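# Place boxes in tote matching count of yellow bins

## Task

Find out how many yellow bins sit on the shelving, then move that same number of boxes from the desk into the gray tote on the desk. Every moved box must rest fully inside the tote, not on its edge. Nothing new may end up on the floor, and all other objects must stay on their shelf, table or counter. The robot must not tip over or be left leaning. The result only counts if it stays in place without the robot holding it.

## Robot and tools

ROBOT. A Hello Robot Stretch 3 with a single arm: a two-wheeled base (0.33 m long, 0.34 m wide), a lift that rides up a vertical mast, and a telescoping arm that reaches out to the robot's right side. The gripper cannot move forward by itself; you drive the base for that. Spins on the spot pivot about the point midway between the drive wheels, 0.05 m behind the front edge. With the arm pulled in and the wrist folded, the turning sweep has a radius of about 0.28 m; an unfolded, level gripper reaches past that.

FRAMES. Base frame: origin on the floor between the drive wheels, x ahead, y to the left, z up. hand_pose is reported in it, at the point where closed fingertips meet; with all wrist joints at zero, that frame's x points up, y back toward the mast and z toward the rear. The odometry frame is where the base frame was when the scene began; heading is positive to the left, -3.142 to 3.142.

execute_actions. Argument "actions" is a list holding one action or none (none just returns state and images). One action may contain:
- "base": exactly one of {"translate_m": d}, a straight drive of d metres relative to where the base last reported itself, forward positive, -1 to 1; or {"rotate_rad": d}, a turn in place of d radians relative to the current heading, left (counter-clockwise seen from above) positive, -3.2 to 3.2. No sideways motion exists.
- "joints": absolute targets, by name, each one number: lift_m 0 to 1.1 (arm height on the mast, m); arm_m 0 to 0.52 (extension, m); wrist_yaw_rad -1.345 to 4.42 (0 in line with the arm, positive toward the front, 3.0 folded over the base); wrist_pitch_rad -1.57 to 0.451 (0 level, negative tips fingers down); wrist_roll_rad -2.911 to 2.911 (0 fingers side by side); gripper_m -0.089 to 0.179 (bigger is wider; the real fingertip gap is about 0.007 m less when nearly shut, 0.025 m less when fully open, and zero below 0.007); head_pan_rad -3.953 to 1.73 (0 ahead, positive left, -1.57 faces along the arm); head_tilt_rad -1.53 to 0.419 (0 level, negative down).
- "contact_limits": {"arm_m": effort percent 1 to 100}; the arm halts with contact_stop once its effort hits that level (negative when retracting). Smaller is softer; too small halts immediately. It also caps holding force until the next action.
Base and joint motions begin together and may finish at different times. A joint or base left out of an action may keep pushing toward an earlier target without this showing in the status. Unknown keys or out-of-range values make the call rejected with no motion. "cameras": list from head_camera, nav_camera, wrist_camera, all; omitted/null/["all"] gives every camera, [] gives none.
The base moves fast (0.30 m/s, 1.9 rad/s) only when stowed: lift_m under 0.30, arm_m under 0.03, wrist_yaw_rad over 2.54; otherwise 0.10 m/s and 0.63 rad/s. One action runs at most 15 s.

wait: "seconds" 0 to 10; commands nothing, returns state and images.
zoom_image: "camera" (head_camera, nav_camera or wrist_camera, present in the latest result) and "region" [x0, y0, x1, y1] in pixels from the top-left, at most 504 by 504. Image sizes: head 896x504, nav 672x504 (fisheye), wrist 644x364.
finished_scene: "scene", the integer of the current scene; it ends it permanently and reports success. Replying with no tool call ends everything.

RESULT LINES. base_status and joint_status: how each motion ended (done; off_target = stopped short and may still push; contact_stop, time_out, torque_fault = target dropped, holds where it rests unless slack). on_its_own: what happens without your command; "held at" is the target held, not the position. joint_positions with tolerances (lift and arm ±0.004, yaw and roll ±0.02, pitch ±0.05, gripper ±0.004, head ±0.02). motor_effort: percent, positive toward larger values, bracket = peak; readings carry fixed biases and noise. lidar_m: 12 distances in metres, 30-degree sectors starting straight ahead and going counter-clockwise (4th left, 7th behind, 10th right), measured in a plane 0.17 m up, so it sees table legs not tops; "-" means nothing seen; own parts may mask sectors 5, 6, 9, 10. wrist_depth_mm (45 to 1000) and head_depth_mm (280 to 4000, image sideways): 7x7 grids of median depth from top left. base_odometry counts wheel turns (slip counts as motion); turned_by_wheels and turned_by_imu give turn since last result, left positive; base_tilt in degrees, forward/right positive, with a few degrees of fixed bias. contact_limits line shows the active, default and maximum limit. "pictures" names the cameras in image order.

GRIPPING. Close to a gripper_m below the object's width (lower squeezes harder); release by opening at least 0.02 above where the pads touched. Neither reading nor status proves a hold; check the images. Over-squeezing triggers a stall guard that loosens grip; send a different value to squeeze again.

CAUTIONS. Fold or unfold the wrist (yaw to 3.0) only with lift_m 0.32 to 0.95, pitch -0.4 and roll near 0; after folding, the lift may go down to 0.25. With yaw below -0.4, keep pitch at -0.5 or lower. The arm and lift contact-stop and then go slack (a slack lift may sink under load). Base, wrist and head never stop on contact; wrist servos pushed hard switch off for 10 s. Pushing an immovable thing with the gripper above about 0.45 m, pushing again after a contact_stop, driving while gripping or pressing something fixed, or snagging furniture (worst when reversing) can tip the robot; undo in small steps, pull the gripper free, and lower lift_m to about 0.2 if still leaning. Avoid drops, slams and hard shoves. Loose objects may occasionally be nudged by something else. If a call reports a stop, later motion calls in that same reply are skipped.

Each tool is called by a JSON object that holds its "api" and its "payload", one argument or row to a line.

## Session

{"api": "execute_actions", "payload": {
  "actions": []
}}

Scene clock: 0.00 s.
base_odometry: x=+0.000 y=+0.000 heading=+0.000 (m, m, rad; odometry frame)
turned_by_wheels: +0.000 (rad since the last result)
turned_by_imu: +0.000 (rad since the last result)
base_tilt: forward=-0.8 right=-0.5 (deg)
lidar_m: 0.66 0.69 0.97 1.92 2.01 1.35 1.04 1.33 2.41 2.21 0.90 0.67
head_depth_mm: 583 589 595 600 605 612 617 / 585 591 597 602 608 613 619 / 587 593 600 605 609 616 621 / 589 593 601 605 613 618 624 / 590 597 603 607 614 619 626 / 592 598 603 610 615 621 628 / 595 600 605 611 616 623 629
base_status: not commanded
joint_positions: lift_m=+0.502 arm_m=+0.002 wrist_yaw_rad=+2.919 wrist_pitch_rad=-0.437 wrist_roll_rad=+0.006 gripper_m=+0.037 head_pan_rad=+0.008 head_tilt_rad=-0.007
joint_status: not commanded
motor_effort: left_wheel=+0 right_wheel=+0 lift_m=+25 arm_m=+1 wrist_yaw_rad=+0 wrist_pitch_rad=+4 wrist_roll_rad=+0 gripper_m=-1 head_pan_rad=+1 head_tilt_rad=+0 (%)
hand_pose: x=+0.0279 y=+0.0698 z=+0.5103 quat_wxyz=(+0.230, +0.705, +0.075, +0.667) (m; base frame)
wrist_depth_mm: - - - - - 890 634 / - - - - - 905 644 / - - - - - 937 653 / - - - - - 935 665 / 852 856 892 855 892 850 669 / 728 732 - 729 - 731 678 / 628 630 629 625 617 633 638
pictures: head_camera (sideways: a quarter turn clockwise sets it upright), nav_camera (sideways: a quarter turn counterclockwise sets it upright), wrist_camera
Images, in order (width x height): head_camera 896x504, nav_camera 672x504, wrist_camera 644x364.

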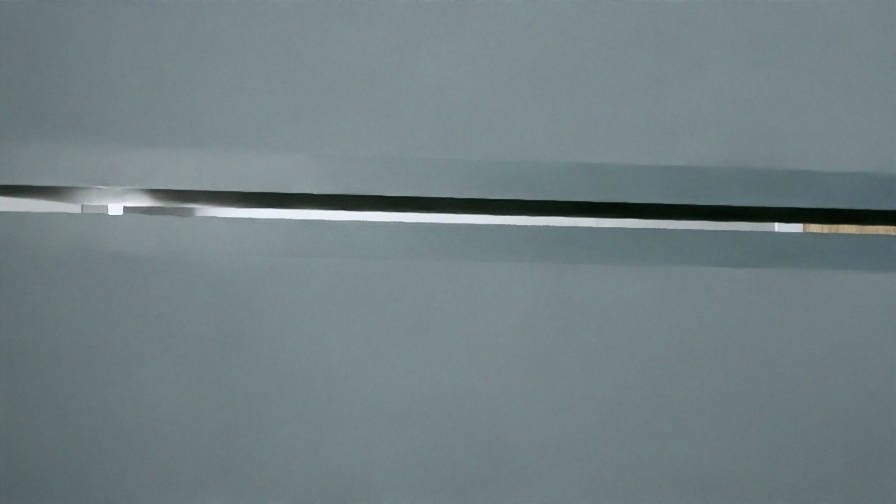

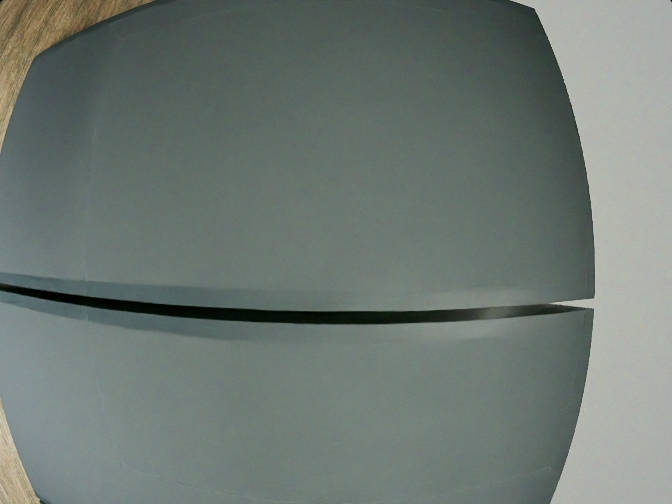

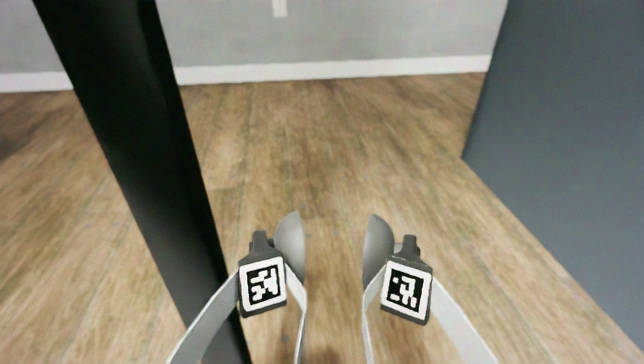

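{"api": "execute_actions", "payload": {
  "actions": [
    {"joints": {"lift_m": 0.38, "wrist_yaw_rad": 3.0, "wrist_pitch_rad": -0.4, "head_pan_rad": -1.7, "head_tilt_rad": -0.05}}
  ],
  "cameras": ["head_camera", "nav_camera"]
}}

{"api": "execute_actions", "payload": {
  "actions": [
    {"joints": {"lift_m": 0.28, "head_pan_rad": -3.1, "head_tilt_rad": -0.45}}
  ],
  "cameras": ["head_camera", "nav_camera"]
}}

Scene clock: 5.43 s.
base_odometry: x=+0.000 y=+0.000 heading=+0.000 (m, m, rad; odometry frame)
turned_by_wheels: +0.000 (rad since the last result)
turned_by_imu: +0.000 (rad since the last result)
base_tilt: forward=-1.0 right=-0.5 (deg)
lidar_m: 0.66 0.69 0.97 1.92 2.02 1.34 1.04 1.33 2.41 2.22 0.89 0.67
head_depth_mm: 2049 2757 2528 2605 2686 2516 1865 / 2045 2747 2793 2882 2889 2452 1861 / 2075 2736 2740 2801 2855 2446 1856 / 2066 2643 2463 2739 2645 2428 1835 / 2087 2644 2675 2686 2767 2404 1832 / 2098 2616 2649 2707 2755 2412 1829 / 2115 2577 2319 2339 2377 2323 1818
base_status: not commanded
joint_positions: lift_m=+0.381 arm_m=+0.002 wrist_yaw_rad=+2.998 wrist_pitch_rad=-0.420 wrist_roll_rad=+0.006 gripper_m=+0.037 head_pan_rad=-1.693 head_tilt_rad=-0.049
joint_status: all done
motor_effort: left_wheel=+0(1) right_wheel=+0(0) lift_m=+9(21) arm_m=+1(1) wrist_yaw_rad=+1(2) wrist_pitch_rad=+7(7) wrist_roll_rad=+0(1) gripper_m=+0(1) head_pan_rad=-2(37) head_tilt_rad=-2(7) (%)
hand_pose: x=+0.0107 y=+0.0750 z=+0.3929 quat_wxyz=(+0.197, +0.702, +0.097, +0.677) (m; base frame)
wrist_depth_mm: - - - - - - 702 / - - - - - - 702 / - - - - - - 712 / 871 874 881 867 875 864 705 / 708 704 - 706 731 706 685 / 602 598 - 599 - 598 598 / 510 518 - 528 506 513 519
pictures: head_camera (sideways: a quarter turn clockwise sets it upright), nav_camera (sideways: a quarter turn counterclockwise sets it upright)
Images, in order (width x height): head_camera 896x504, nav_camera 672x504.

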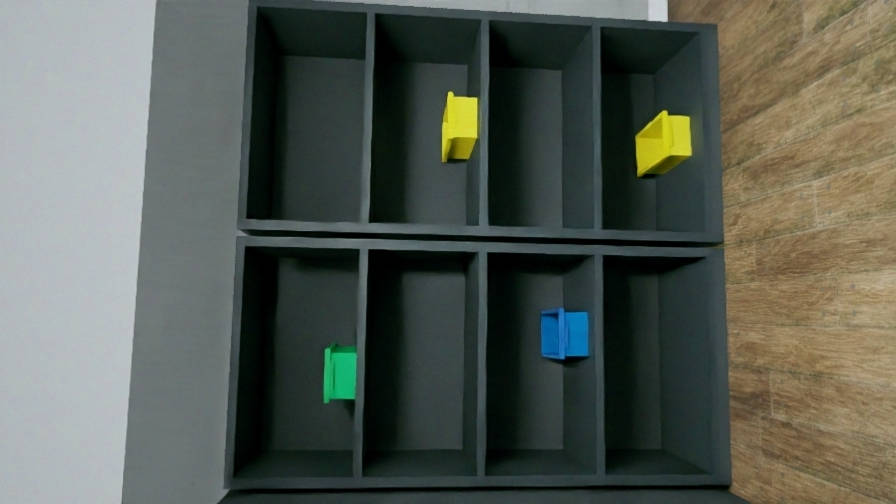

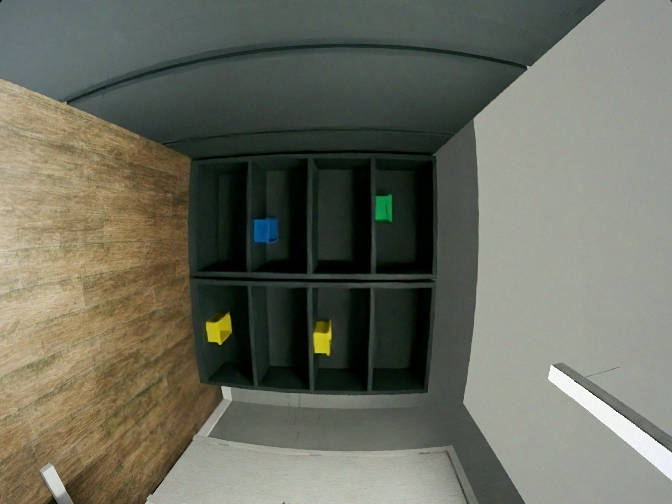

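Scene clock: 7.17 s.
base_odometry: x=+0.000 y=+0.000 heading=+0.000 (m, m, rad; odometry frame)
turned_by_wheels: +0.000 (rad since the last result)
turned_by_imu: +0.000 (rad since the last result)
base_tilt: forward=-0.9 right=-0.5 (deg)
lidar_m: 0.66 0.69 0.97 1.93 2.02 1.34 1.04 1.33 2.41 2.22 0.90 0.68
head_depth_mm: 1327 1438 1572 1258 1787 1570 1288 / 1333 1442 1601 1259 1857 1557 1277 / 1343 1462 1603 1252 1780 1544 1275 / 1359 1473 1611 1174 1782 1498 1271 / 1366 1485 1611 1078 1820 1540 1265 / 1385 1494 1638 1081 1900 1543 1262 / 1391 1511 1641 1215 1639 1524 1260
base_status: not commanded
joint_positions: lift_m=+0.281 arm_m=+0.002 wrist_yaw_rad=+2.998 wrist_pitch_rad=-0.420 wrist_roll_rad=+0.006 gripper_m=+0.037 head_pan_rad=-3.093 head_tilt_rad=-0.444
joint_status: all done
motor_effort: left_wheel=+0(0) right_wheel=+0(1) lift_m=+9(10) arm_m=+1(0) wrist_yaw_rad=+1(2) wrist_pitch_rad=+6(7) wrist_roll_rad=-1(1) gripper_m=+1(1) head_pan_rad=-3(39) head_tilt_rad=-2(19) (%)
hand_pose: x=+0.0107 y=+0.0751 z=+0.2930 quat_wxyz=(+0.197, +0.702, +0.097, +0.677) (m; base frame)
wrist_depth_mm: - - - - - - 703 / - - - - - - 706 / 914 920 919 899 908 915 714 / 703 706 702 714 701 715 673 / 571 574 - 572 595 570 568 / 481 500 - - - 486 479 / 427 - - - 418 417 418
pictures: head_camera (sideways: a quarter turn clockwise sets it upright), nav_camera (sideways: a quarter turn counterclockwise sets it upright)
Images, in order (width x height): head_camera 896x504, nav_camera 672x504.

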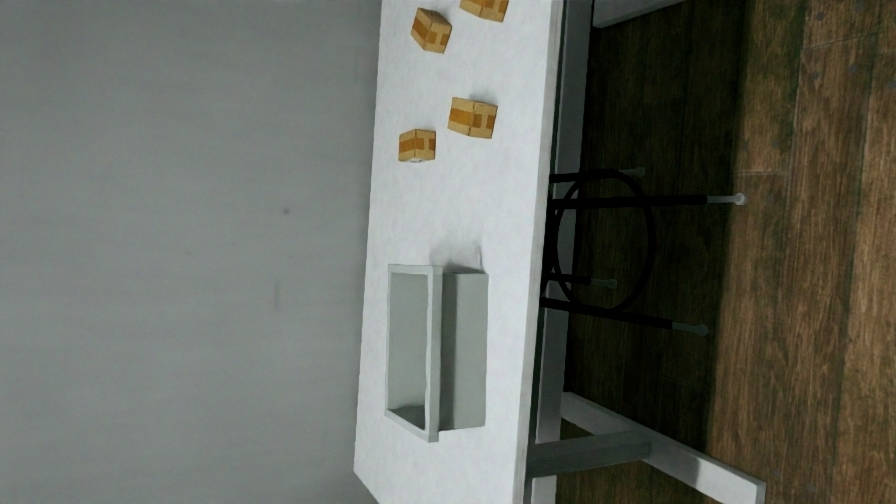

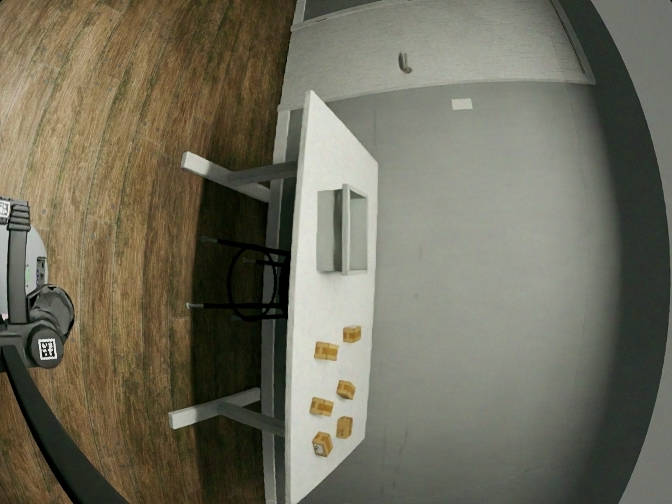

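{"api": "execute_actions", "payload": {
  "actions": [
    {"base": {"rotate_rad": 1.177}, "joints": {"head_pan_rad": -0.4, "head_tilt_rad": -0.4}}
  ],
  "cameras": []
}}

{"api": "execute_actions", "payload": {
  "actions": [
    {"base": {"translate_m": 0.9}}
  ],
  "cameras": ["nav_camera"]
}}

Scene clock: 36.27 s.
base_odometry: x=+0.000 y=+0.000 heading=+1.177 (m, m, rad; odometry frame)
turned_by_wheels: +1.177 (rad since the last result)
turned_by_imu: +1.184 (rad since the last result)
base_tilt: forward=-0.9 right=-0.5 (deg)
lidar_m: 1.93 1.92 2.02 1.34 1.04 1.33 2.39 1.60 0.81 0.66 0.66 0.72
head_depth_mm: 576 609 646 691 742 796 866 / 625 665 711 763 822 893 980 / 685 731 784 849 926 1016 1125 / 751 807 878 962 1061 1176 1263 / 835 908 997 1105 1237 1435 1300 / 1867 2002 2168 2341 2057 1589 1293 / 1722 1853 1967 2143 2045 1573 1286
base_status: done
joint_positions: lift_m=+0.281 arm_m=+0.002 wrist_yaw_rad=+2.999 wrist_pitch_rad=-0.420 wrist_roll_rad=+0.006 gripper_m=+0.037 head_pan_rad=-0.407 head_tilt_rad=-0.408
joint_status: all done
motor_effort: left_wheel=-1(8) right_wheel=+1(6) lift_m=+9(9) arm_m=+1(1) wrist_yaw_rad=+1(1) wrist_pitch_rad=+6(6) wrist_roll_rad=-1(1) gripper_m=+0(0) head_pan_rad=+3(39) head_tilt_rad=+3(7) (%)
hand_pose: x=+0.0107 y=+0.0751 z=+0.2930 quat_wxyz=(+0.197, +0.702, +0.097, +0.677) (m; base frame)
wrist_depth_mm: - - - - - - - / - - - - - - - / 912 908 915 918 907 926 925 / 706 702 707 704 708 702 707 / 569 570 - 573 597 570 571 / 478 498 - - - 479 481 / 428 - - - 418 416 418
pictures: none
No camera images: the call's "cameras" was empty. Leave "cameras" out to get every camera's image.

Scene clock: 41.03 s.
base_odometry: x=+0.345 y=+0.831 heading=+1.177 (m, m, rad; odometry frame)
turned_by_wheels: +0.000 (rad since the last result)
turned_by_imu: +0.001 (rad since the last result)
base_tilt: forward=-1.0 right=-0.5 (deg)
lidar_m: 1.09 1.08 1.19 1.87 1.96 1.55 3.27 0.82 0.42 0.34 0.34 1.34
head_depth_mm: 1639 1731 1855 1975 2048 1619 1313 / 1543 1718 1903 2116 2095 1610 1307 / 1376 1511 1668 1878 2023 1601 1303 / 1238 1350 1471 1639 1830 1598 1301 / 1132 1219 1322 1454 1608 1595 1297 / 1036 1115 1195 1295 1423 1507 1289 / 957 1026 1095 1177 1271 1395 1293
base_status: done
joint_positions: lift_m=+0.281 arm_m=+0.002 wrist_yaw_rad=+2.999 wrist_pitch_rad=-0.420 wrist_roll_rad=+0.006 gripper_m=+0.037 head_pan_rad=-0.407 head_tilt_rad=-0.408
joint_status: not commanded
motor_effort: left_wheel=-2(7) right_wheel=+0(5) lift_m=+9(9) arm_m=+1(1) wrist_yaw_rad=+1(1) wrist_pitch_rad=+6(6) wrist_roll_rad=-1(1) gripper_m=-1(1) head_pan_rad=+3(4) head_tilt_rad=+2(3) (%)
hand_pose: x=+0.0106 y=+0.0751 z=+0.2930 quat_wxyz=(+0.197, +0.702, +0.097, +0.678) (m; base frame)
wrist_depth_mm: - - - - - - 854 / - - - - - - 880 / 906 922 913 909 914 925 866 / 702 709 708 705 699 701 706 / 574 569 - 568 588 575 572 / 484 493 - - - 481 482 / 427 - - - 416 414 417
pictures: nav_camera (sideways: a quarter turn counterclockwise sets it upright)
Images, in order (width x height): nav_camera 672x504.

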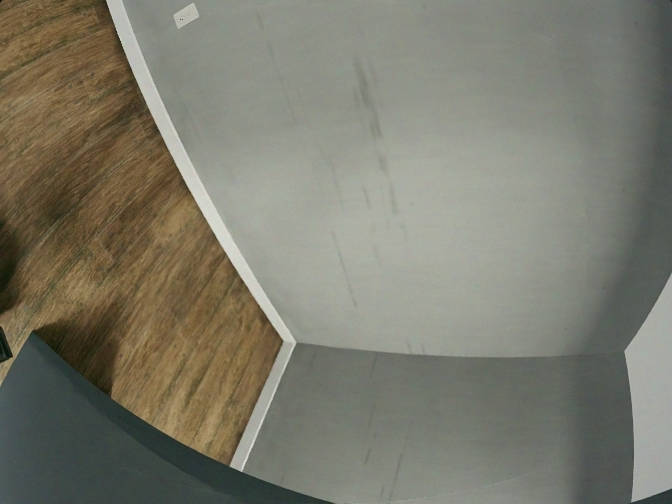

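{"api": "execute_actions", "payload": {
  "actions": [
    {"base": {"translate_m": 0.486}}
  ],
  "cameras": []
}}

{"api": "execute_actions", "payload": {
  "actions": [
    {"base": {"rotate_rad": -1.217}, "joints": {"head_pan_rad": -0.8, "head_tilt_rad": -0.3}}
  ],
  "cameras": []
}}

Scene clock: 48.10 s.
base_odometry: x=+0.532 y=+1.280 heading=+1.177 (m, m, rad; odometry frame)
turned_by_wheels: +0.000 (rad since the last result)
turned_by_imu: +0.001 (rad since the last result)
base_tilt: forward=-0.9 right=-0.5 (deg)
lidar_m: 0.63 0.63 0.69 1.08 1.79 1.95 3.67 0.43 0.44 0.69 1.52 0.77
head_depth_mm: 990 1124 1292 1507 1813 1621 1311 / 869 972 1084 1259 1465 1567 1309 / 776 856 947 1064 1209 1403 1311 / 701 762 836 931 1032 1180 1256 / 638 689 749 821 904 1007 1141 / 584 627 676 736 803 885 987 / 541 577 618 668 720 788 867
base_status: done
joint_positions: lift_m=+0.281 arm_m=+0.002 wrist_yaw_rad=+2.999 wrist_pitch_rad=-0.420 wrist_roll_rad=+0.006 gripper_m=+0.037 head_pan_rad=-0.407 head_tilt_rad=-0.408
joint_status: not commanded
motor_effort: left_wheel=-1(7) right_wheel=+1(4) lift_m=+9(9) arm_m=+1(0) wrist_yaw_rad=+0(1) wrist_pitch_rad=+6(6) wrist_roll_rad=+0(1) gripper_m=+0(1) head_pan_rad=+3(5) head_tilt_rad=+3(3) (%)
hand_pose: x=+0.0106 y=+0.0751 z=+0.2930 quat_wxyz=(+0.197, +0.702, +0.097, +0.678) (m; base frame)
wrist_depth_mm: - - - - 855 632 508 / - - - - 896 661 526 / 905 925 915 931 868 692 541 / 705 713 703 706 710 672 558 / 576 569 - 570 599 569 554 / 480 494 - - - 486 484 / 428 - - - 416 415 414
pictures: none
No camera images: the call's "cameras" was empty. Leave "cameras" out to get every camera's image.

Scene clock: 50.20 s.
base_odometry: x=+0.532 y=+1.280 heading=-0.040 (m, m, rad; odometry frame)
turned_by_wheels: -1.217 (rad since the last result)
turned_by_imu: -1.224 (rad since the last result)
base_tilt: forward=-0.9 right=-0.5 (deg)
lidar_m: 1.64 0.89 0.65 0.62 0.65 0.89 2.13 1.78 2.52 0.66 0.43 0.57
head_depth_mm: 338 354 371 391 420 466 571 / 366 385 404 427 452 481 515 / 399 421 445 473 504 540 580 / 437 464 495 528 569 613 669 / 484 518 556 599 652 712 784 / 545 587 635 693 768 1624 1308 / 1511 1591 1679 1761 1882 1741 1390
base_status: done
joint_positions: lift_m=+0.281 arm_m=+0.002 wrist_yaw_rad=+2.999 wrist_pitch_rad=-0.420 wrist_roll_rad=+0.006 gripper_m=+0.037 head_pan_rad=-0.793 head_tilt_rad=-0.310
joint_status: all done
motor_effort: left_wheel=+1(9) right_wheel=-1(4) lift_m=+9(9) arm_m=+1(1) wrist_yaw_rad=+1(1) wrist_pitch_rad=+6(6) wrist_roll_rad=+0(1) gripper_m=+1(0) head_pan_rad=-3(26) head_tilt_rad=+4(9) (%)
hand_pose: x=+0.0106 y=+0.0751 z=+0.2930 quat_wxyz=(+0.197, +0.702, +0.097, +0.678) (m; base frame)
wrist_depth_mm: 562 - 585 600 612 631 646 / 607 619 645 651 667 687 708 / 668 680 689 712 732 759 770 / 687 700 700 711 709 700 706 / 574 575 - 570 594 571 572 / 483 498 - - - 475 484 / 426 - - - 419 417 414
pictures: none
No camera images: the call's "cameras" was empty. Leave "cameras" out to get every camera's image.

{"api": "execute_actions", "payload": {
  "actions": [
    {"base": {"translate_m": 1.0}, "joints": {"head_pan_rad": -1.85, "head_tilt_rad": -0.1}}
  ],
  "cameras": ["nav_camera", "head_camera"]
}}

Scene clock: 57.17 s.
base_odometry: x=+1.531 y=+1.240 heading=-0.040 (m, m, rad; odometry frame)
turned_by_wheels: +0.000 (rad since the last result)
turned_by_imu: +0.001 (rad since the last result)
base_tilt: forward=-0.9 right=-0.5 (deg)
lidar_m: 0.64 0.66 0.64 0.62 0.65 0.89 2.49 0.57 0.55 1.86 0.90 0.66
head_depth_mm: 1103 638 1212 1309 933 655 1025 / 1170 1276 1335 1400 924 1325 951 / 1175 1259 1294 1342 1103 1387 1060 / 1457 1245 1279 1321 1366 1405 1454 / 2396 2116 2168 2221 2280 2184 1697 / 2421 3689 3854 - 3547 2278 1689 / 2164 3613 3747 3924 3560 2276 1676
base_status: done
joint_positions: lift_m=+0.281 arm_m=+0.002 wrist_yaw_rad=+2.999 wrist_pitch_rad=-0.420 wrist_roll_rad=+0.006 gripper_m=+0.037 head_pan_rad=-1.843 head_tilt_rad=-0.112
joint_status: all done
motor_effort: left_wheel=+1(10) right_wheel=-2(3) lift_m=+9(9) arm_m=+1(1) wrist_yaw_rad=+1(0) wrist_pitch_rad=+6(6) wrist_roll_rad=+0(1) gripper_m=-1(1) head_pan_rad=-2(38) head_tilt_rad=+6(14) (%)
hand_pose: x=+0.0106 y=+0.0751 z=+0.2930 quat_wxyz=(+0.197, +0.702, +0.097, +0.678) (m; base frame)
wrist_depth_mm: 552 - 584 589 611 622 630 / 606 614 629 651 663 687 659 / 660 673 702 712 719 744 672 / 680 697 710 697 708 706 640 / 572 570 - 571 593 572 572 / 478 496 - - - 482 485 / 426 - - - 416 417 415
pictures: head_camera (sideways: a quarter turn clockwise sets it upright), nav_camera (sideways: a quarter turn counterclockwise sets it upright)
Images, in order (width x height): head_camera 896x504, nav_camera 672x504.

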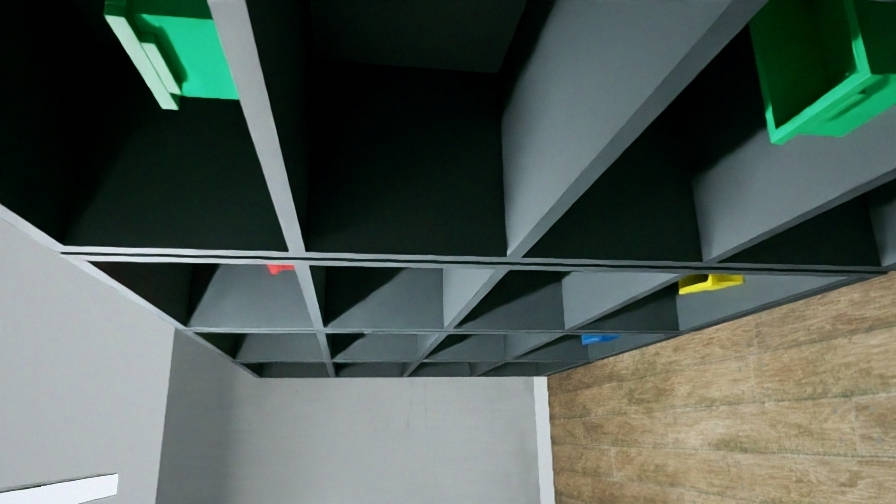

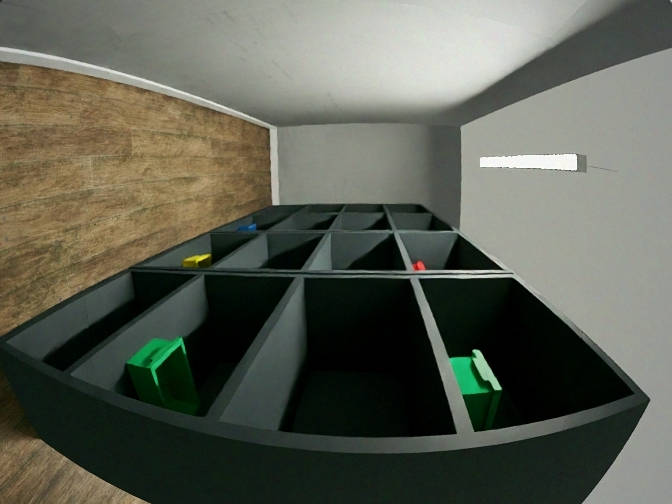

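{"api": "execute_actions", "payload": {
  "actions": [
    {"base": {"rotate_rad": -1.431}, "joints": {"head_pan_rad": -1.3, "head_tilt_rad": -0.2}}
  ],
  "cameras": []
}}

{"api": "execute_actions", "payload": {
  "actions": [
    {"base": {"translate_m": 1.0}, "joints": {"head_pan_rad": -1.5, "head_tilt_rad": -0.2}}
  ],
  "cameras": ["nav_camera"]
}}

{"api": "execute_actions", "payload": {
  "actions": [
    {"base": {"translate_m": 1.0}, "joints": {"head_pan_rad": -1.3, "head_tilt_rad": -0.2}}
  ],
  "cameras": ["nav_camera", "head_camera"]
}}

Scene clock: 63.17 s.
base_odometry: x=+1.531 y=+1.240 heading=-1.471 (m, m, rad; odometry frame)
turned_by_wheels: -1.431 (rad since the last result)
turned_by_imu: -1.438 (rad since the last result)
base_tilt: forward=-0.9 right=-0.5 (deg)
lidar_m: 1.59 0.80 0.64 0.64 0.70 0.63 0.62 0.68 1.06 2.75 0.55 1.33
head_depth_mm: 2623 2729 2805 2945 2938 2074 1560 / 2703 2835 2959 3055 2987 2070 1558 / 2818 2983 3084 3145 2820 2033 1555 / 2936 3105 3250 3300 2932 2034 1553 / 686 717 750 790 829 875 929 / 574 596 619 642 672 701 734 / 494 509 525 543 564 585 609
base_status: done
joint_positions: lift_m=+0.281 arm_m=+0.002 wrist_yaw_rad=+2.999 wrist_pitch_rad=-0.420 wrist_roll_rad=+0.006 gripper_m=+0.037 head_pan_rad=-1.307 head_tilt_rad=-0.198
joint_status: all done
motor_effort: left_wheel=+1(10) right_wheel=-2(6) lift_m=+9(9) arm_m=+0(1) wrist_yaw_rad=+0(1) wrist_pitch_rad=+6(6) wrist_roll_rad=+0(0) gripper_m=+0(0) head_pan_rad=+3(33) head_tilt_rad=-1(9) (%)
hand_pose: x=+0.0106 y=+0.0751 z=+0.2930 quat_wxyz=(+0.197, +0.702, +0.097, +0.678) (m; base frame)
wrist_depth_mm: 631 - 613 608 604 590 588 / 663 696 675 671 655 645 632 / 668 744 720 724 714 697 687 / 654 712 705 710 711 712 707 / 565 569 - 574 602 572 570 / 485 494 - - - 484 480 / 428 - - - 417 416 418
pictures: none
No camera images: the call's "cameras" was empty. Leave "cameras" out to get every camera's image.

Scene clock: 68.20 s.
base_odometry: x=+1.631 y=+0.245 heading=-1.471 (m, m, rad; odometry frame)
turned_by_wheels: +0.000 (rad since the last result)
turned_by_imu: +0.001 (rad since the last result)
base_tilt: forward=-0.9 right=-0.5 (deg)
lidar_m: 1.21 0.60 0.49 0.49 0.53 0.83 1.61 0.76 0.93 0.72 0.60 1.03
head_depth_mm: 794 576 870 908 749 560 899 / 813 584 889 931 742 586 930 / 831 592 913 956 740 582 922 / 850 604 934 978 734 1063 920 / 748 615 835 873 728 852 888 / 570 548 619 641 639 659 719 / 481 499 529 552 584 623 657
base_status: done
joint_positions: lift_m=+0.281 arm_m=+0.002 wrist_yaw_rad=+2.999 wrist_pitch_rad=-0.420 wrist_roll_rad=+0.006 gripper_m=+0.037 head_pan_rad=-1.493 head_tilt_rad=-0.198
joint_status: all done
motor_effort: left_wheel=+2(10) right_wheel=-1(4) lift_m=+9(9) arm_m=+0(1) wrist_yaw_rad=+0(1) wrist_pitch_rad=+6(6) wrist_roll_rad=+0(0) gripper_m=+0(1) head_pan_rad=-2(19) head_tilt_rad=-1(2) (%)
hand_pose: x=+0.0106 y=+0.0751 z=+0.2930 quat_wxyz=(+0.197, +0.702, +0.097, +0.678) (m; base frame)
wrist_depth_mm: 497 - 476 472 465 459 457 / 543 542 524 513 509 503 491 / 602 592 574 572 557 547 537 / 648 643 622 612 609 591 580 / 577 574 - 569 592 578 575 / 486 496 - - - 479 484 / 432 - - - 413 414 418
pictures: nav_camera (sideways: a quarter turn counterclockwise sets it upright)
Images, in order (width x height): nav_camera 672x504.

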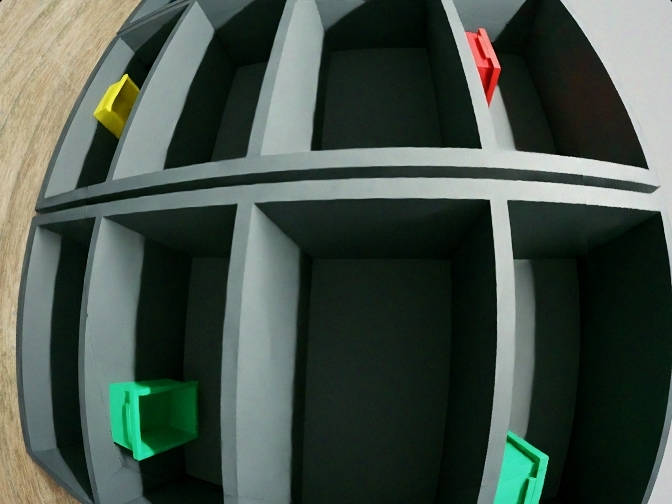

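Scene clock: 73.23 s.
base_odometry: x=+1.731 y=-0.750 heading=-1.471 (m, m, rad; odometry frame)
turned_by_wheels: +0.000 (rad since the last result)
turned_by_imu: +0.001 (rad since the last result)
base_tilt: forward=-0.9 right=-0.5 (deg)
lidar_m: 0.82 0.41 0.33 0.33 0.36 0.56 1.70 0.91 0.77 0.72 0.75 1.36
head_depth_mm: 935 684 1013 1043 748 1128 933 / 943 859 1041 1087 794 1176 926 / 646 656 754 820 790 1004 910 / 628 654 681 713 752 792 838 / 1115 942 1207 1239 904 1152 950 / 1165 1109 1283 1302 1413 1199 1019 / 1223 988 1345 1316 1485 1189 1306
base_status: done
joint_positions: lift_m=+0.281 arm_m=+0.002 wrist_yaw_rad=+2.999 wrist_pitch_rad=-0.420 wrist_roll_rad=+0.006 gripper_m=+0.037 head_pan_rad=-1.307 head_tilt_rad=-0.198
joint_status: all done
motor_effort: left_wheel=+2(10) right_wheel=-1(3) lift_m=+9(9) arm_m=+1(1) wrist_yaw_rad=+1(1) wrist_pitch_rad=+6(6) wrist_roll_rad=-1(1) gripper_m=+1(0) head_pan_rad=+4(18) head_tilt_rad=-1(1) (%)
hand_pose: x=+0.0106 y=+0.0751 z=+0.2930 quat_wxyz=(+0.197, +0.702, +0.097, +0.678) (m; base frame)
wrist_depth_mm: 350 - 340 335 329 324 322 / 385 384 372 366 357 355 349 / 427 419 407 402 395 389 381 / 473 470 455 447 443 432 426 / 522 514 - 489 478 469 462 / 476 502 - - - 479 485 / 427 - - - 416 416 416
pictures: head_camera (sideways: a quarter turn clockwise sets it upright), nav_camera (sideways: a quarter turn counterclockwise sets it upright)
Images, in order (width x height): head_camera 896x504, nav_camera 672x504.

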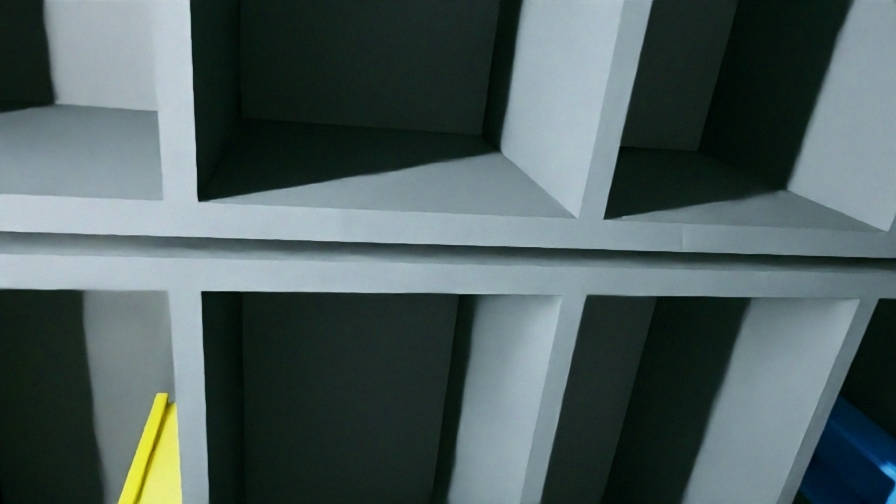

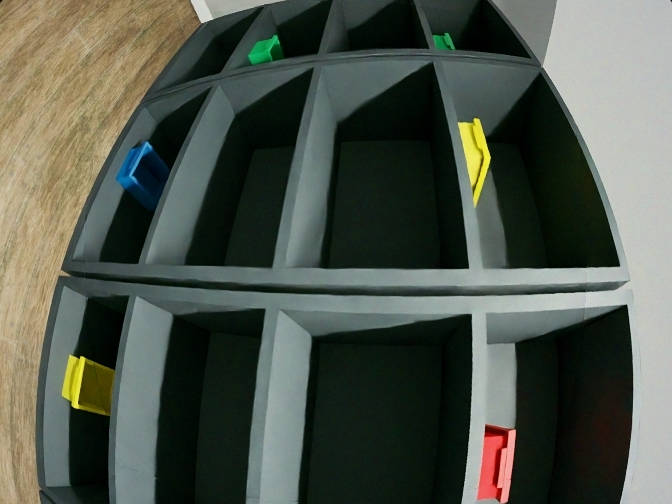

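{"api": "execute_actions", "payload": {
  "actions": [
    {"joints": {"head_pan_rad": -0.62, "head_tilt_rad": -0.15}}
  ],
  "cameras": ["nav_camera", "head_camera"]
}}

Scene clock: 79.03 s.
base_odometry: x=+1.731 y=-0.750 heading=-1.471 (m, m, rad; odometry frame)
turned_by_wheels: +0.000 (rad since the last result)
turned_by_imu: +0.000 (rad since the last result)
base_tilt: forward=-0.9 right=-0.5 (deg)
lidar_m: 0.82 0.41 0.33 0.33 0.36 0.57 1.70 0.91 0.77 0.72 0.75 1.36
head_depth_mm: 1295 993 1387 1379 1049 1292 996 / 1283 1330 1428 1441 1572 1287 1374 / 1218 1276 1336 1371 1470 1412 1515 / 1387 1649 1362 1405 1447 1521 1530 / 2011 2053 2135 2229 2282 2021 1607 / 1924 1993 2056 2159 2262 2109 1595 / 1839 1907 1975 2050 2132 2093 1590
base_status: not commanded
joint_positions: lift_m=+0.281 arm_m=+0.002 wrist_yaw_rad=+2.999 wrist_pitch_rad=-0.420 wrist_roll_rad=+0.006 gripper_m=+0.037 head_pan_rad=-0.627 head_tilt_rad=-0.162
joint_status: all done
motor_effort: left_wheel=+1(1) right_wheel=-1(1) lift_m=+9(9) arm_m=+0(0) wrist_yaw_rad=+0(0) wrist_pitch_rad=+6(7) wrist_roll_rad=-1(1) gripper_m=+0(0) head_pan_rad=+3(33) head_tilt_rad=+4(7) (%)
hand_pose: x=+0.0106 y=+0.0751 z=+0.2930 quat_wxyz=(+0.197, +0.702, +0.097, +0.678) (m; base frame)
wrist_depth_mm: 349 - 338 334 328 325 320 / 383 387 370 365 358 352 349 / 424 421 407 404 395 389 381 / 473 469 457 450 439 433 422 / 522 510 - 483 476 466 462 / 481 499 - - - 484 484 / 428 - - - 414 414 415
pictures: head_camera (sideways: a quarter turn clockwise sets it upright), nav_camera (sideways: a quarter turn counterclockwise sets it upright)
Images, in order (width x height): head_camera 896x504, nav_camera 672x504.

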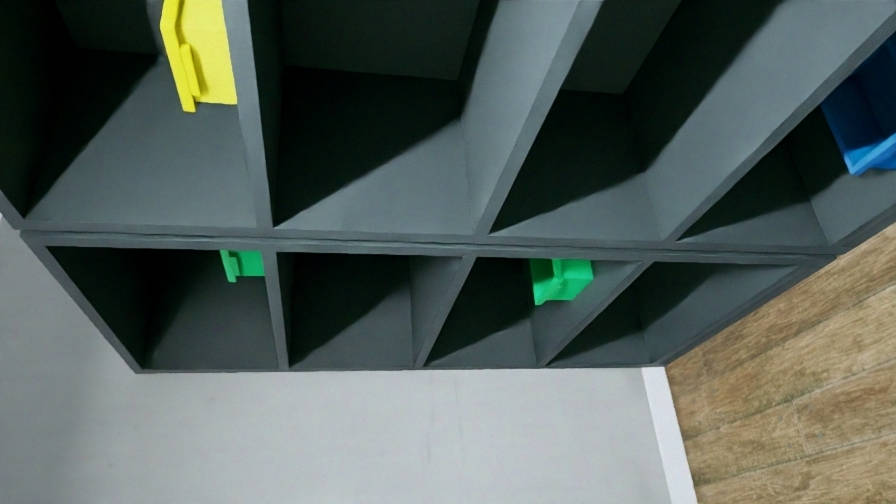

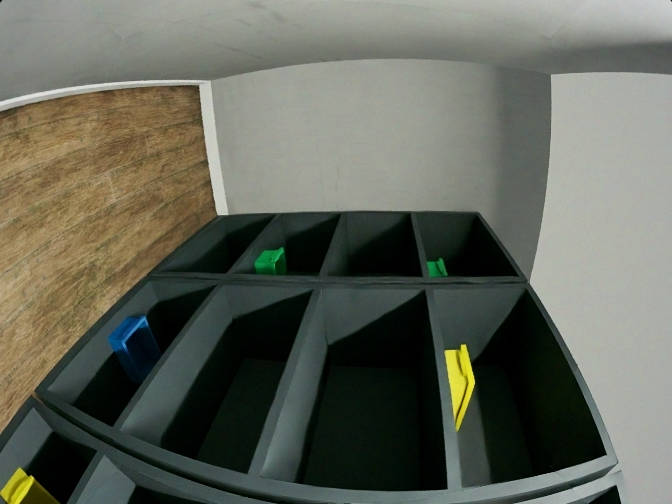

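{"api": "execute_actions", "payload": {
  "actions": [
    {"base": {"translate_m": -1.0}, "joints": {"head_pan_rad": -2.2, "head_tilt_rad": -0.2}}
  ],
  "cameras": ["nav_camera"]
}}

{"api": "execute_actions", "payload": {
  "actions": [
    {"base": {"translate_m": -1.0}}
  ],
  "cameras": []
}}

Scene clock: 191.90 s.
base_odometry: x=+1.631 y=+0.245 heading=-1.471 (m, m, rad; odometry frame)
turned_by_wheels: +0.000 (rad since the last result)
turned_by_imu: +0.000 (rad since the last result)
base_tilt: forward=-0.9 right=-0.5 (deg)
lidar_m: 1.21 0.60 0.49 0.49 0.53 0.83 1.61 0.76 0.93 0.72 0.60 1.03
head_depth_mm: 642 646 682 715 1966 1897 1514 / 734 700 772 791 773 836 854 / 582 706 913 938 739 1003 927 / 545 605 1031 1070 732 1135 892 / 516 617 982 1021 728 1014 886 / 564 628 927 971 722 966 914 / 799 640 879 923 718 570 913
base_status: done
joint_positions: lift_m=+0.281 arm_m=+0.002 wrist_yaw_rad=+2.999 wrist_pitch_rad=-0.420 wrist_roll_rad=+0.006 gripper_m=+0.037 head_pan_rad=-2.193 head_tilt_rad=-0.198
joint_status: all done
motor_effort: left_wheel=+2(7) right_wheel=-2(5) lift_m=+9(9) arm_m=+0(1) wrist_yaw_rad=+0(1) wrist_pitch_rad=+6(6) wrist_roll_rad=+0(1) gripper_m=+0(0) head_pan_rad=-3(38) head_tilt_rad=-1(7) (%)
hand_pose: x=+0.0106 y=+0.0751 z=+0.2930 quat_wxyz=(+0.197, +0.702, +0.097, +0.678) (m; base frame)
wrist_depth_mm: 490 - 478 472 465 458 453 / 540 540 520 511 509 501 491 / 600 602 571 567 561 547 537 / 643 646 625 618 599 599 580 / 572 573 - 572 593 570 572 / 478 497 - - - 485 481 / 432 - - - 416 418 419
pictures: nav_camera (sideways: a quarter turn counterclockwise sets it upright)
Images, in order (width x height): nav_camera 672x504.

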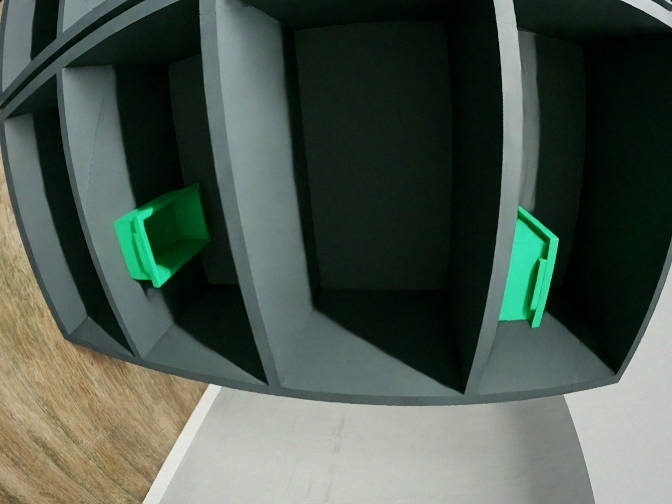

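Scene clock: 196.83 s.
base_odometry: x=+1.531 y=+1.240 heading=-1.471 (m, m, rad; odometry frame)
turned_by_wheels: +0.000 (rad since the last result)
turned_by_imu: +0.000 (rad since the last result)
base_tilt: forward=-0.9 right=-0.5 (deg)
lidar_m: 1.58 0.80 0.64 0.64 0.70 0.63 0.62 0.68 1.06 2.74 0.55 1.33
head_depth_mm: 730 747 765 781 803 820 841 / 834 857 879 904 927 952 982 / 971 1000 1034 1071 1103 1141 1183 / 1168 1206 1252 1303 1360 1412 1444 / 1466 1531 1608 1678 1775 1835 1539 / 1915 2030 2193 2372 2483 2020 1534 / 2611 2704 2857 3031 2870 2002 1534
base_status: done
joint_positions: lift_m=+0.281 arm_m=+0.002 wrist_yaw_rad=+2.999 wrist_pitch_rad=-0.420 wrist_roll_rad=+0.006 gripper_m=+0.037 head_pan_rad=-2.193 head_tilt_rad=-0.198
joint_status: not commanded
motor_effort: left_wheel=+2(7) right_wheel=-2(5) lift_m=+9(9) arm_m=+0(0) wrist_yaw_rad=+1(1) wrist_pitch_rad=+6(6) wrist_roll_rad=-1(1) gripper_m=+0(1) head_pan_rad=-2(1) head_tilt_rad=+0(1) (%)
hand_pose: x=+0.0106 y=+0.0751 z=+0.2930 quat_wxyz=(+0.197, +0.702, +0.097, +0.678) (m; base frame)
wrist_depth_mm: 625 - 618 612 606 590 582 / 669 695 673 660 653 641 637 / 676 745 731 717 716 696 694 / 656 703 698 702 696 703 703 / 569 572 - 565 595 576 570 / 481 498 - - - 480 483 / 428 - - - 416 416 416
pictures: none
No camera images: the call's "cameras" was empty. Leave "cameras" out to get every camera's image.

{"api": "execute_actions", "payload": {
  "actions": [
    {"base": {"rotate_rad": -1.569}, "joints": {"head_pan_rad": 0.3, "head_tilt_rad": -0.45}}
  ],
  "cameras": []
}}

{"api": "execute_actions", "payload": {
  "actions": [
    {"base": {"translate_m": 1.0}}
  ],
  "cameras": ["head_camera"]
}}

Scene clock: 203.63 s.
base_odometry: x=+1.531 y=+1.240 heading=-3.040 (m, m, rad; odometry frame)
turned_by_wheels: -1.569 (rad since the last result)
turned_by_imu: -1.577 (rad since the last result)
base_tilt: forward=-0.9 right=-0.5 (deg)
lidar_m: 2.75 0.55 1.33 1.55 0.79 0.64 0.64 0.70 0.63 0.62 0.68 1.08
head_depth_mm: 2511 2719 2928 2839 2015 1555 1284 / 2624 2832 2968 2805 2005 1570 1273 / 2740 2969 3248 2759 2001 1548 1277 / 2773 3011 2590 2485 1925 1508 1267 / 616 669 727 794 884 996 1133 / 527 564 605 655 710 780 862 / 460 487 518 554 606 691 845
base_status: done
joint_positions: lift_m=+0.281 arm_m=+0.002 wrist_yaw_rad=+2.999 wrist_pitch_rad=-0.420 wrist_roll_rad=+0.006 gripper_m=+0.037 head_pan_rad=+0.293 head_tilt_rad=-0.445
joint_status: all done
motor_effort: left_wheel=+1(10) right_wheel=-1(5) lift_m=+9(9) arm_m=+0(0) wrist_yaw_rad=+0(0) wrist_pitch_rad=+6(6) wrist_roll_rad=-1(0) gripper_m=+0(1) head_pan_rad=+4(39) head_tilt_rad=-2(17) (%)
hand_pose: x=+0.0106 y=+0.0751 z=+0.2930 quat_wxyz=(+0.197, +0.702, +0.097, +0.678) (m; base frame)
wrist_depth_mm: 681 - - - - - - / 693 853 - - - - 991 / 678 828 910 913 912 788 465 / 673 697 700 701 703 652 503 / 569 574 - 573 592 575 542 / 483 499 - - - 482 482 / 428 - - - 415 416 419
pictures: none
No camera images: the call's "cameras" was empty. Leave "cameras" out to get every camera's image.

Scene clock: 208.67 s.
base_odometry: x=+0.536 y=+1.138 heading=-3.040 (m, m, rad; odometry frame)
turned_by_wheels: +0.000 (rad since the last result)
turned_by_imu: +0.001 (rad since the last result)
base_tilt: forward=-0.9 right=-0.5 (deg)
lidar_m: 1.75 1.87 3.60 0.38 0.33 0.41 1.63 0.97 0.79 0.79 0.87 1.36
head_depth_mm: 1726 1837 2008 2178 2020 1570 1281 / 1795 1925 2057 2304 1998 1543 1278 / 1875 2021 2074 2365 1989 1557 1279 / 1954 2127 2026 2512 1981 1542 1270 / 2064 2214 2007 2555 1982 1540 1264 / 2155 2365 1957 2541 1953 1536 1265 / 2304 2553 2042 2491 1938 1528 1256
base_status: done
joint_positions: lift_m=+0.281 arm_m=+0.002 wrist_yaw_rad=+2.999 wrist_pitch_rad=-0.420 wrist_roll_rad=+0.006 gripper_m=+0.037 head_pan_rad=+0.293 head_tilt_rad=-0.446
joint_status: not commanded
motor_effort: left_wheel=+2(9) right_wheel=-2(2) lift_m=+9(9) arm_m=+0(0) wrist_yaw_rad=+0(1) wrist_pitch_rad=+6(6) wrist_roll_rad=+0(1) gripper_m=+0(0) head_pan_rad=+4(3) head_tilt_rad=-2(2) (%)
hand_pose: x=+0.0106 y=+0.0751 z=+0.2930 quat_wxyz=(+0.197, +0.702, +0.097, +0.678) (m; base frame)
wrist_depth_mm: 261 - 473 - - - - / 289 288 485 - - - - / 318 315 562 918 921 922 912 / 357 351 572 701 707 705 711 / 409 398 - 574 593 569 577 / 456 447 - - - 480 484 / 426 - - - 415 419 417
pictures: head_camera (sideways: a quarter turn clockwise sets it upright)
Images, in order (width x height): head_camera 896x504.

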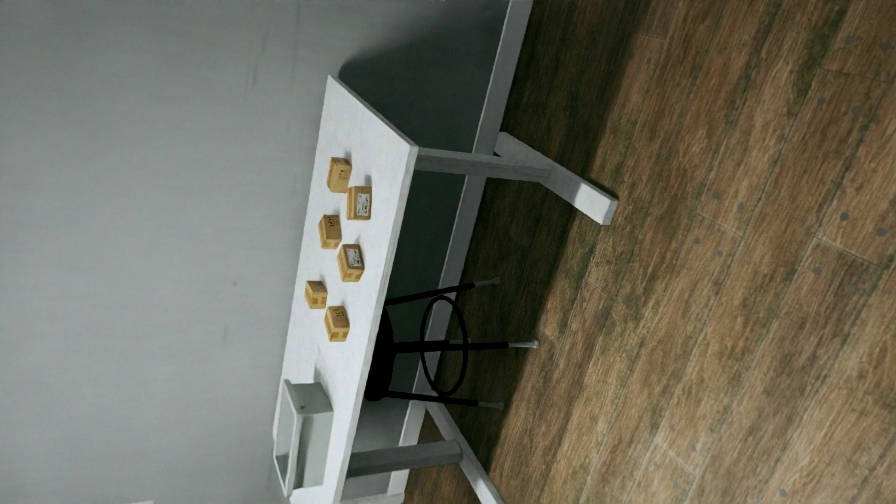

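{"api": "execute_actions", "payload": {
  "actions": [
    {"base": {"translate_m": 1.0}, "joints": {"head_pan_rad": 0.75, "head_tilt_rad": -0.55, "lift_m": 0.293}}
  ],
  "cameras": ["head_camera", "nav_camera"]
}}

Scene clock: 219.20 s.
base_odometry: x=-0.459 y=+1.036 heading=-3.040 (m, m, rad; odometry frame)
turned_by_wheels: +0.000 (rad since the last result)
turned_by_imu: +0.001 (rad since the last result)
base_tilt: forward=-0.9 right=-0.5 (deg)
lidar_m: 0.76 0.77 1.04 2.75 1.41 1.15 1.15 1.17 0.96 0.96 1.05 1.16
head_depth_mm: 1109 1186 1269 1063 803 685 1207 / 1209 1311 1376 1003 777 643 1181 / 1358 1471 1503 1048 790 697 1203 / 1522 1665 1515 1041 819 1430 1208 / 1726 1937 1412 1029 1598 1424 1196 / 1991 2287 1265 1126 1749 1422 1191 / 2391 2801 1362 2196 1731 1421 1189
base_status: done
joint_positions: lift_m=+0.292 arm_m=+0.002 wrist_yaw_rad=+2.999 wrist_pitch_rad=-0.420 wrist_roll_rad=+0.006 gripper_m=+0.037 head_pan_rad=+0.743 head_tilt_rad=-0.544
joint_status: all done
motor_effort: left_wheel=+0(10) right_wheel=-1(3) lift_m=+37(41) arm_m=+0(0) wrist_yaw_rad=+0(1) wrist_pitch_rad=+6(6) wrist_roll_rad=+0(1) gripper_m=+0(0) head_pan_rad=+5(28) head_tilt_rad=-2(9) (%)
hand_pose: x=+0.0106 y=+0.0751 z=+0.3045 quat_wxyz=(+0.197, +0.702, +0.097, +0.678) (m; base frame)
wrist_depth_mm: - - - - - - - / - - - - - - - / 953 930 938 956 950 947 951 / 721 726 728 723 726 727 721 / 590 585 - 586 610 587 590 / 494 509 - 509 - 494 472 / 442 - - - 421 428 429
pictures: head_camera (sideways: a quarter turn clockwise sets it upright), nav_camera (sideways: a quarter turn counterclockwise sets it upright)
Images, in order (width x height): head_camera 896x504, nav_camera 672x504.

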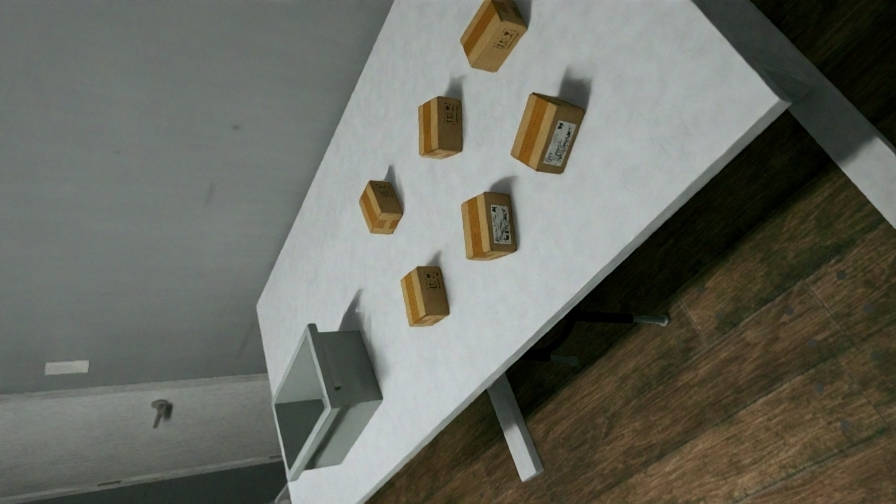

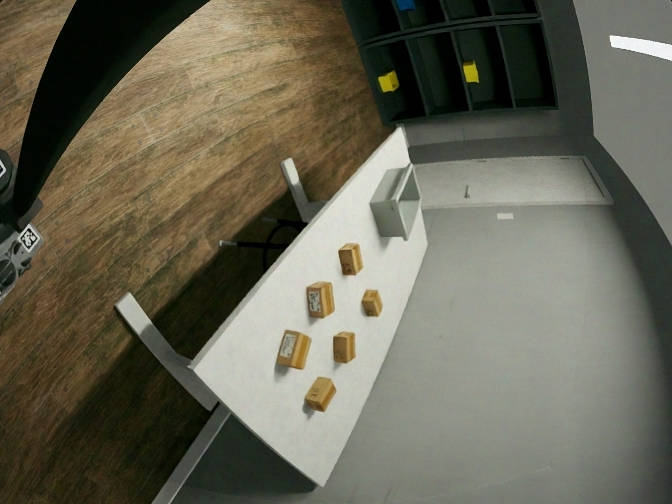

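{"api": "execute_actions", "payload": {
  "actions": [
    {"base": {"rotate_rad": 1.262}, "joints": {"lift_m": 0.52, "head_pan_rad": -0.9, "head_tilt_rad": -0.7}}
  ],
  "cameras": []
}}

{"api": "execute_actions", "payload": {
  "actions": [
    {"base": {"translate_m": 0.4}, "joints": {"lift_m": 0.95, "wrist_yaw_rad": 1.57, "wrist_pitch_rad": -0.4}}
  ],
  "cameras": ["head_camera", "nav_camera"]
}}

Scene clock: 260.53 s.
base_odometry: x=-0.459 y=+1.036 heading=-1.778 (m, m, rad; odometry frame)
turned_by_wheels: +1.262 (rad since the last result)
turned_by_imu: +1.276 (rad since the last result)
base_tilt: forward=-0.9 right=-0.4 (deg)
lidar_m: 2.90 1.91 1.24 1.14 1.60 1.04 0.95 0.96 1.20 1.16 0.76 1.05
head_depth_mm: 939 1039 1143 1340 1497 1319 1145 / 989 1101 1120 1388 1552 1321 1137 / 1045 1171 1111 853 1453 1316 1135 / 1101 1250 1108 848 708 1288 1133 / 1177 1324 1015 804 726 1302 1127 / 1250 1392 1091 841 1465 1294 1123 / 1337 1454 1081 833 1504 1295 1116
base_status: done
joint_positions: lift_m=+0.519 arm_m=+0.002 wrist_yaw_rad=+2.999 wrist_pitch_rad=-0.419 wrist_roll_rad=+0.006 gripper_m=+0.037 head_pan_rad=-0.893 head_tilt_rad=-0.691
joint_status: all done
motor_effort: left_wheel=-2(8) right_wheel=+1(4) lift_m=+37(38) arm_m=+0(0) wrist_yaw_rad=+1(0) wrist_pitch_rad=+6(6) wrist_roll_rad=-1(1) gripper_m=+0(0) head_pan_rad=-2(37) head_tilt_rad=-3(17) (%)
hand_pose: x=+0.0106 y=+0.0751 z=+0.5316 quat_wxyz=(+0.197, +0.702, +0.097, +0.678) (m; base frame)
wrist_depth_mm: - - - - - - - / - - - - - - - / - - - - - - - / - - - - - - - / 900 900 - 906 943 888 905 / 754 749 - 753 - 747 758 / 657 655 - 653 648 658 654
pictures: none
No camera images: the call's "cameras" was empty. Leave "cameras" out to get every camera's image.

Scene clock: 265.50 s.
base_odometry: x=-0.541 y=+0.644 heading=-1.778 (m, m, rad; odometry frame)
turned_by_wheels: +0.000 (rad since the last result)
turned_by_imu: +0.000 (rad since the last result)
base_tilt: forward=-0.8 right=-0.4 (deg)
lidar_m: 2.76 2.00 1.31 1.20 1.21 1.47 1.35 1.36 1.20 0.65 0.89 0.70
head_depth_mm: 889 989 1073 859 638 586 - / 937 1045 1117 824 712 - - / 991 1114 1116 855 681 - 1073 / 1051 1186 1105 848 686 1263 1106 / 1111 1270 1100 783 707 1280 1132 / 1192 1343 1092 839 723 1271 1125 / 1269 1416 933 837 1424 1298 1126
base_status: done
joint_positions: lift_m=+0.949 arm_m=+0.002 wrist_yaw_rad=+1.572 wrist_pitch_rad=-0.419 wrist_roll_rad=+0.006 gripper_m=+0.037 head_pan_rad=-0.893 head_tilt_rad=-0.691
joint_status: all done
motor_effort: left_wheel=-2(3) right_wheel=+1(4) lift_m=+38(38) arm_m=+0(0) wrist_yaw_rad=-3(3) wrist_pitch_rad=+6(4) wrist_roll_rad=+0(0) gripper_m=+0(1) head_pan_rad=-2(2) head_tilt_rad=-3(3) (%)
hand_pose: x=+0.2029 y=-0.1467 z=+0.9616 quat_wxyz=(+0.592, +0.594, -0.386, +0.384) (m; base frame)
wrist_depth_mm: - - - - - - 965 / - - - - 891 - 972 / - - - - 717 711 796 / - - - - 623 619 619 / - - - - 519 467 500 / - - - - - 423 423 / - - - - - 364 340
pictures: head_camera (sideways: a quarter turn clockwise sets it upright), nav_camera (sideways: a quarter turn counterclockwise sets it upright)
Images, in order (width x height): head_camera 896x504, nav_camera 672x504.

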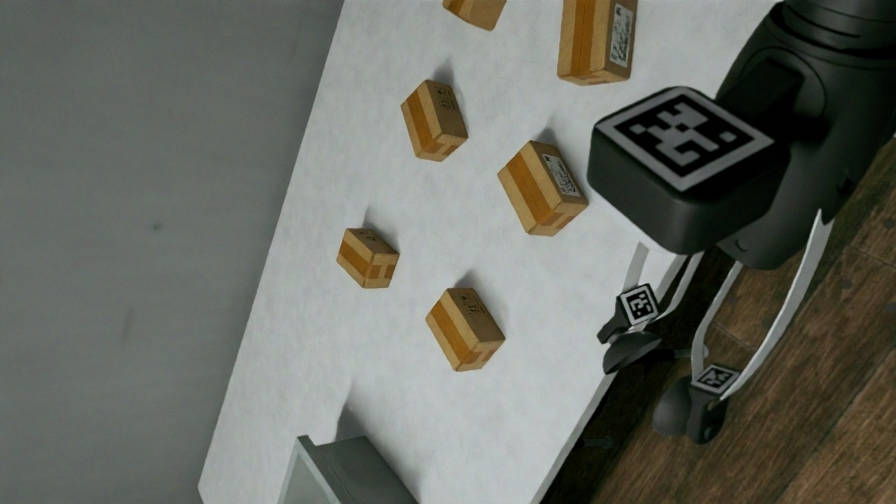

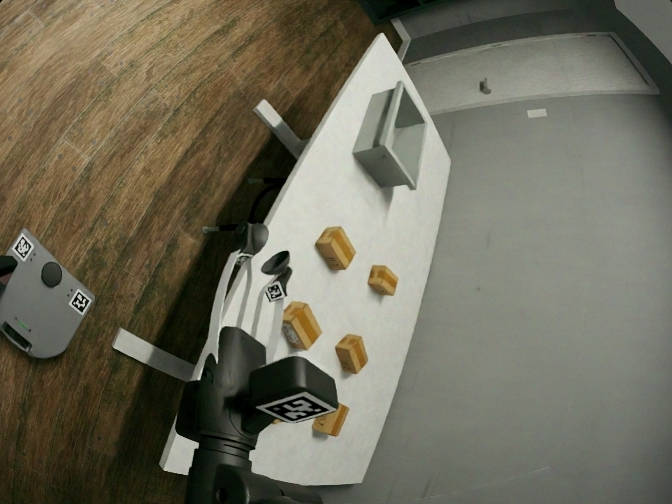

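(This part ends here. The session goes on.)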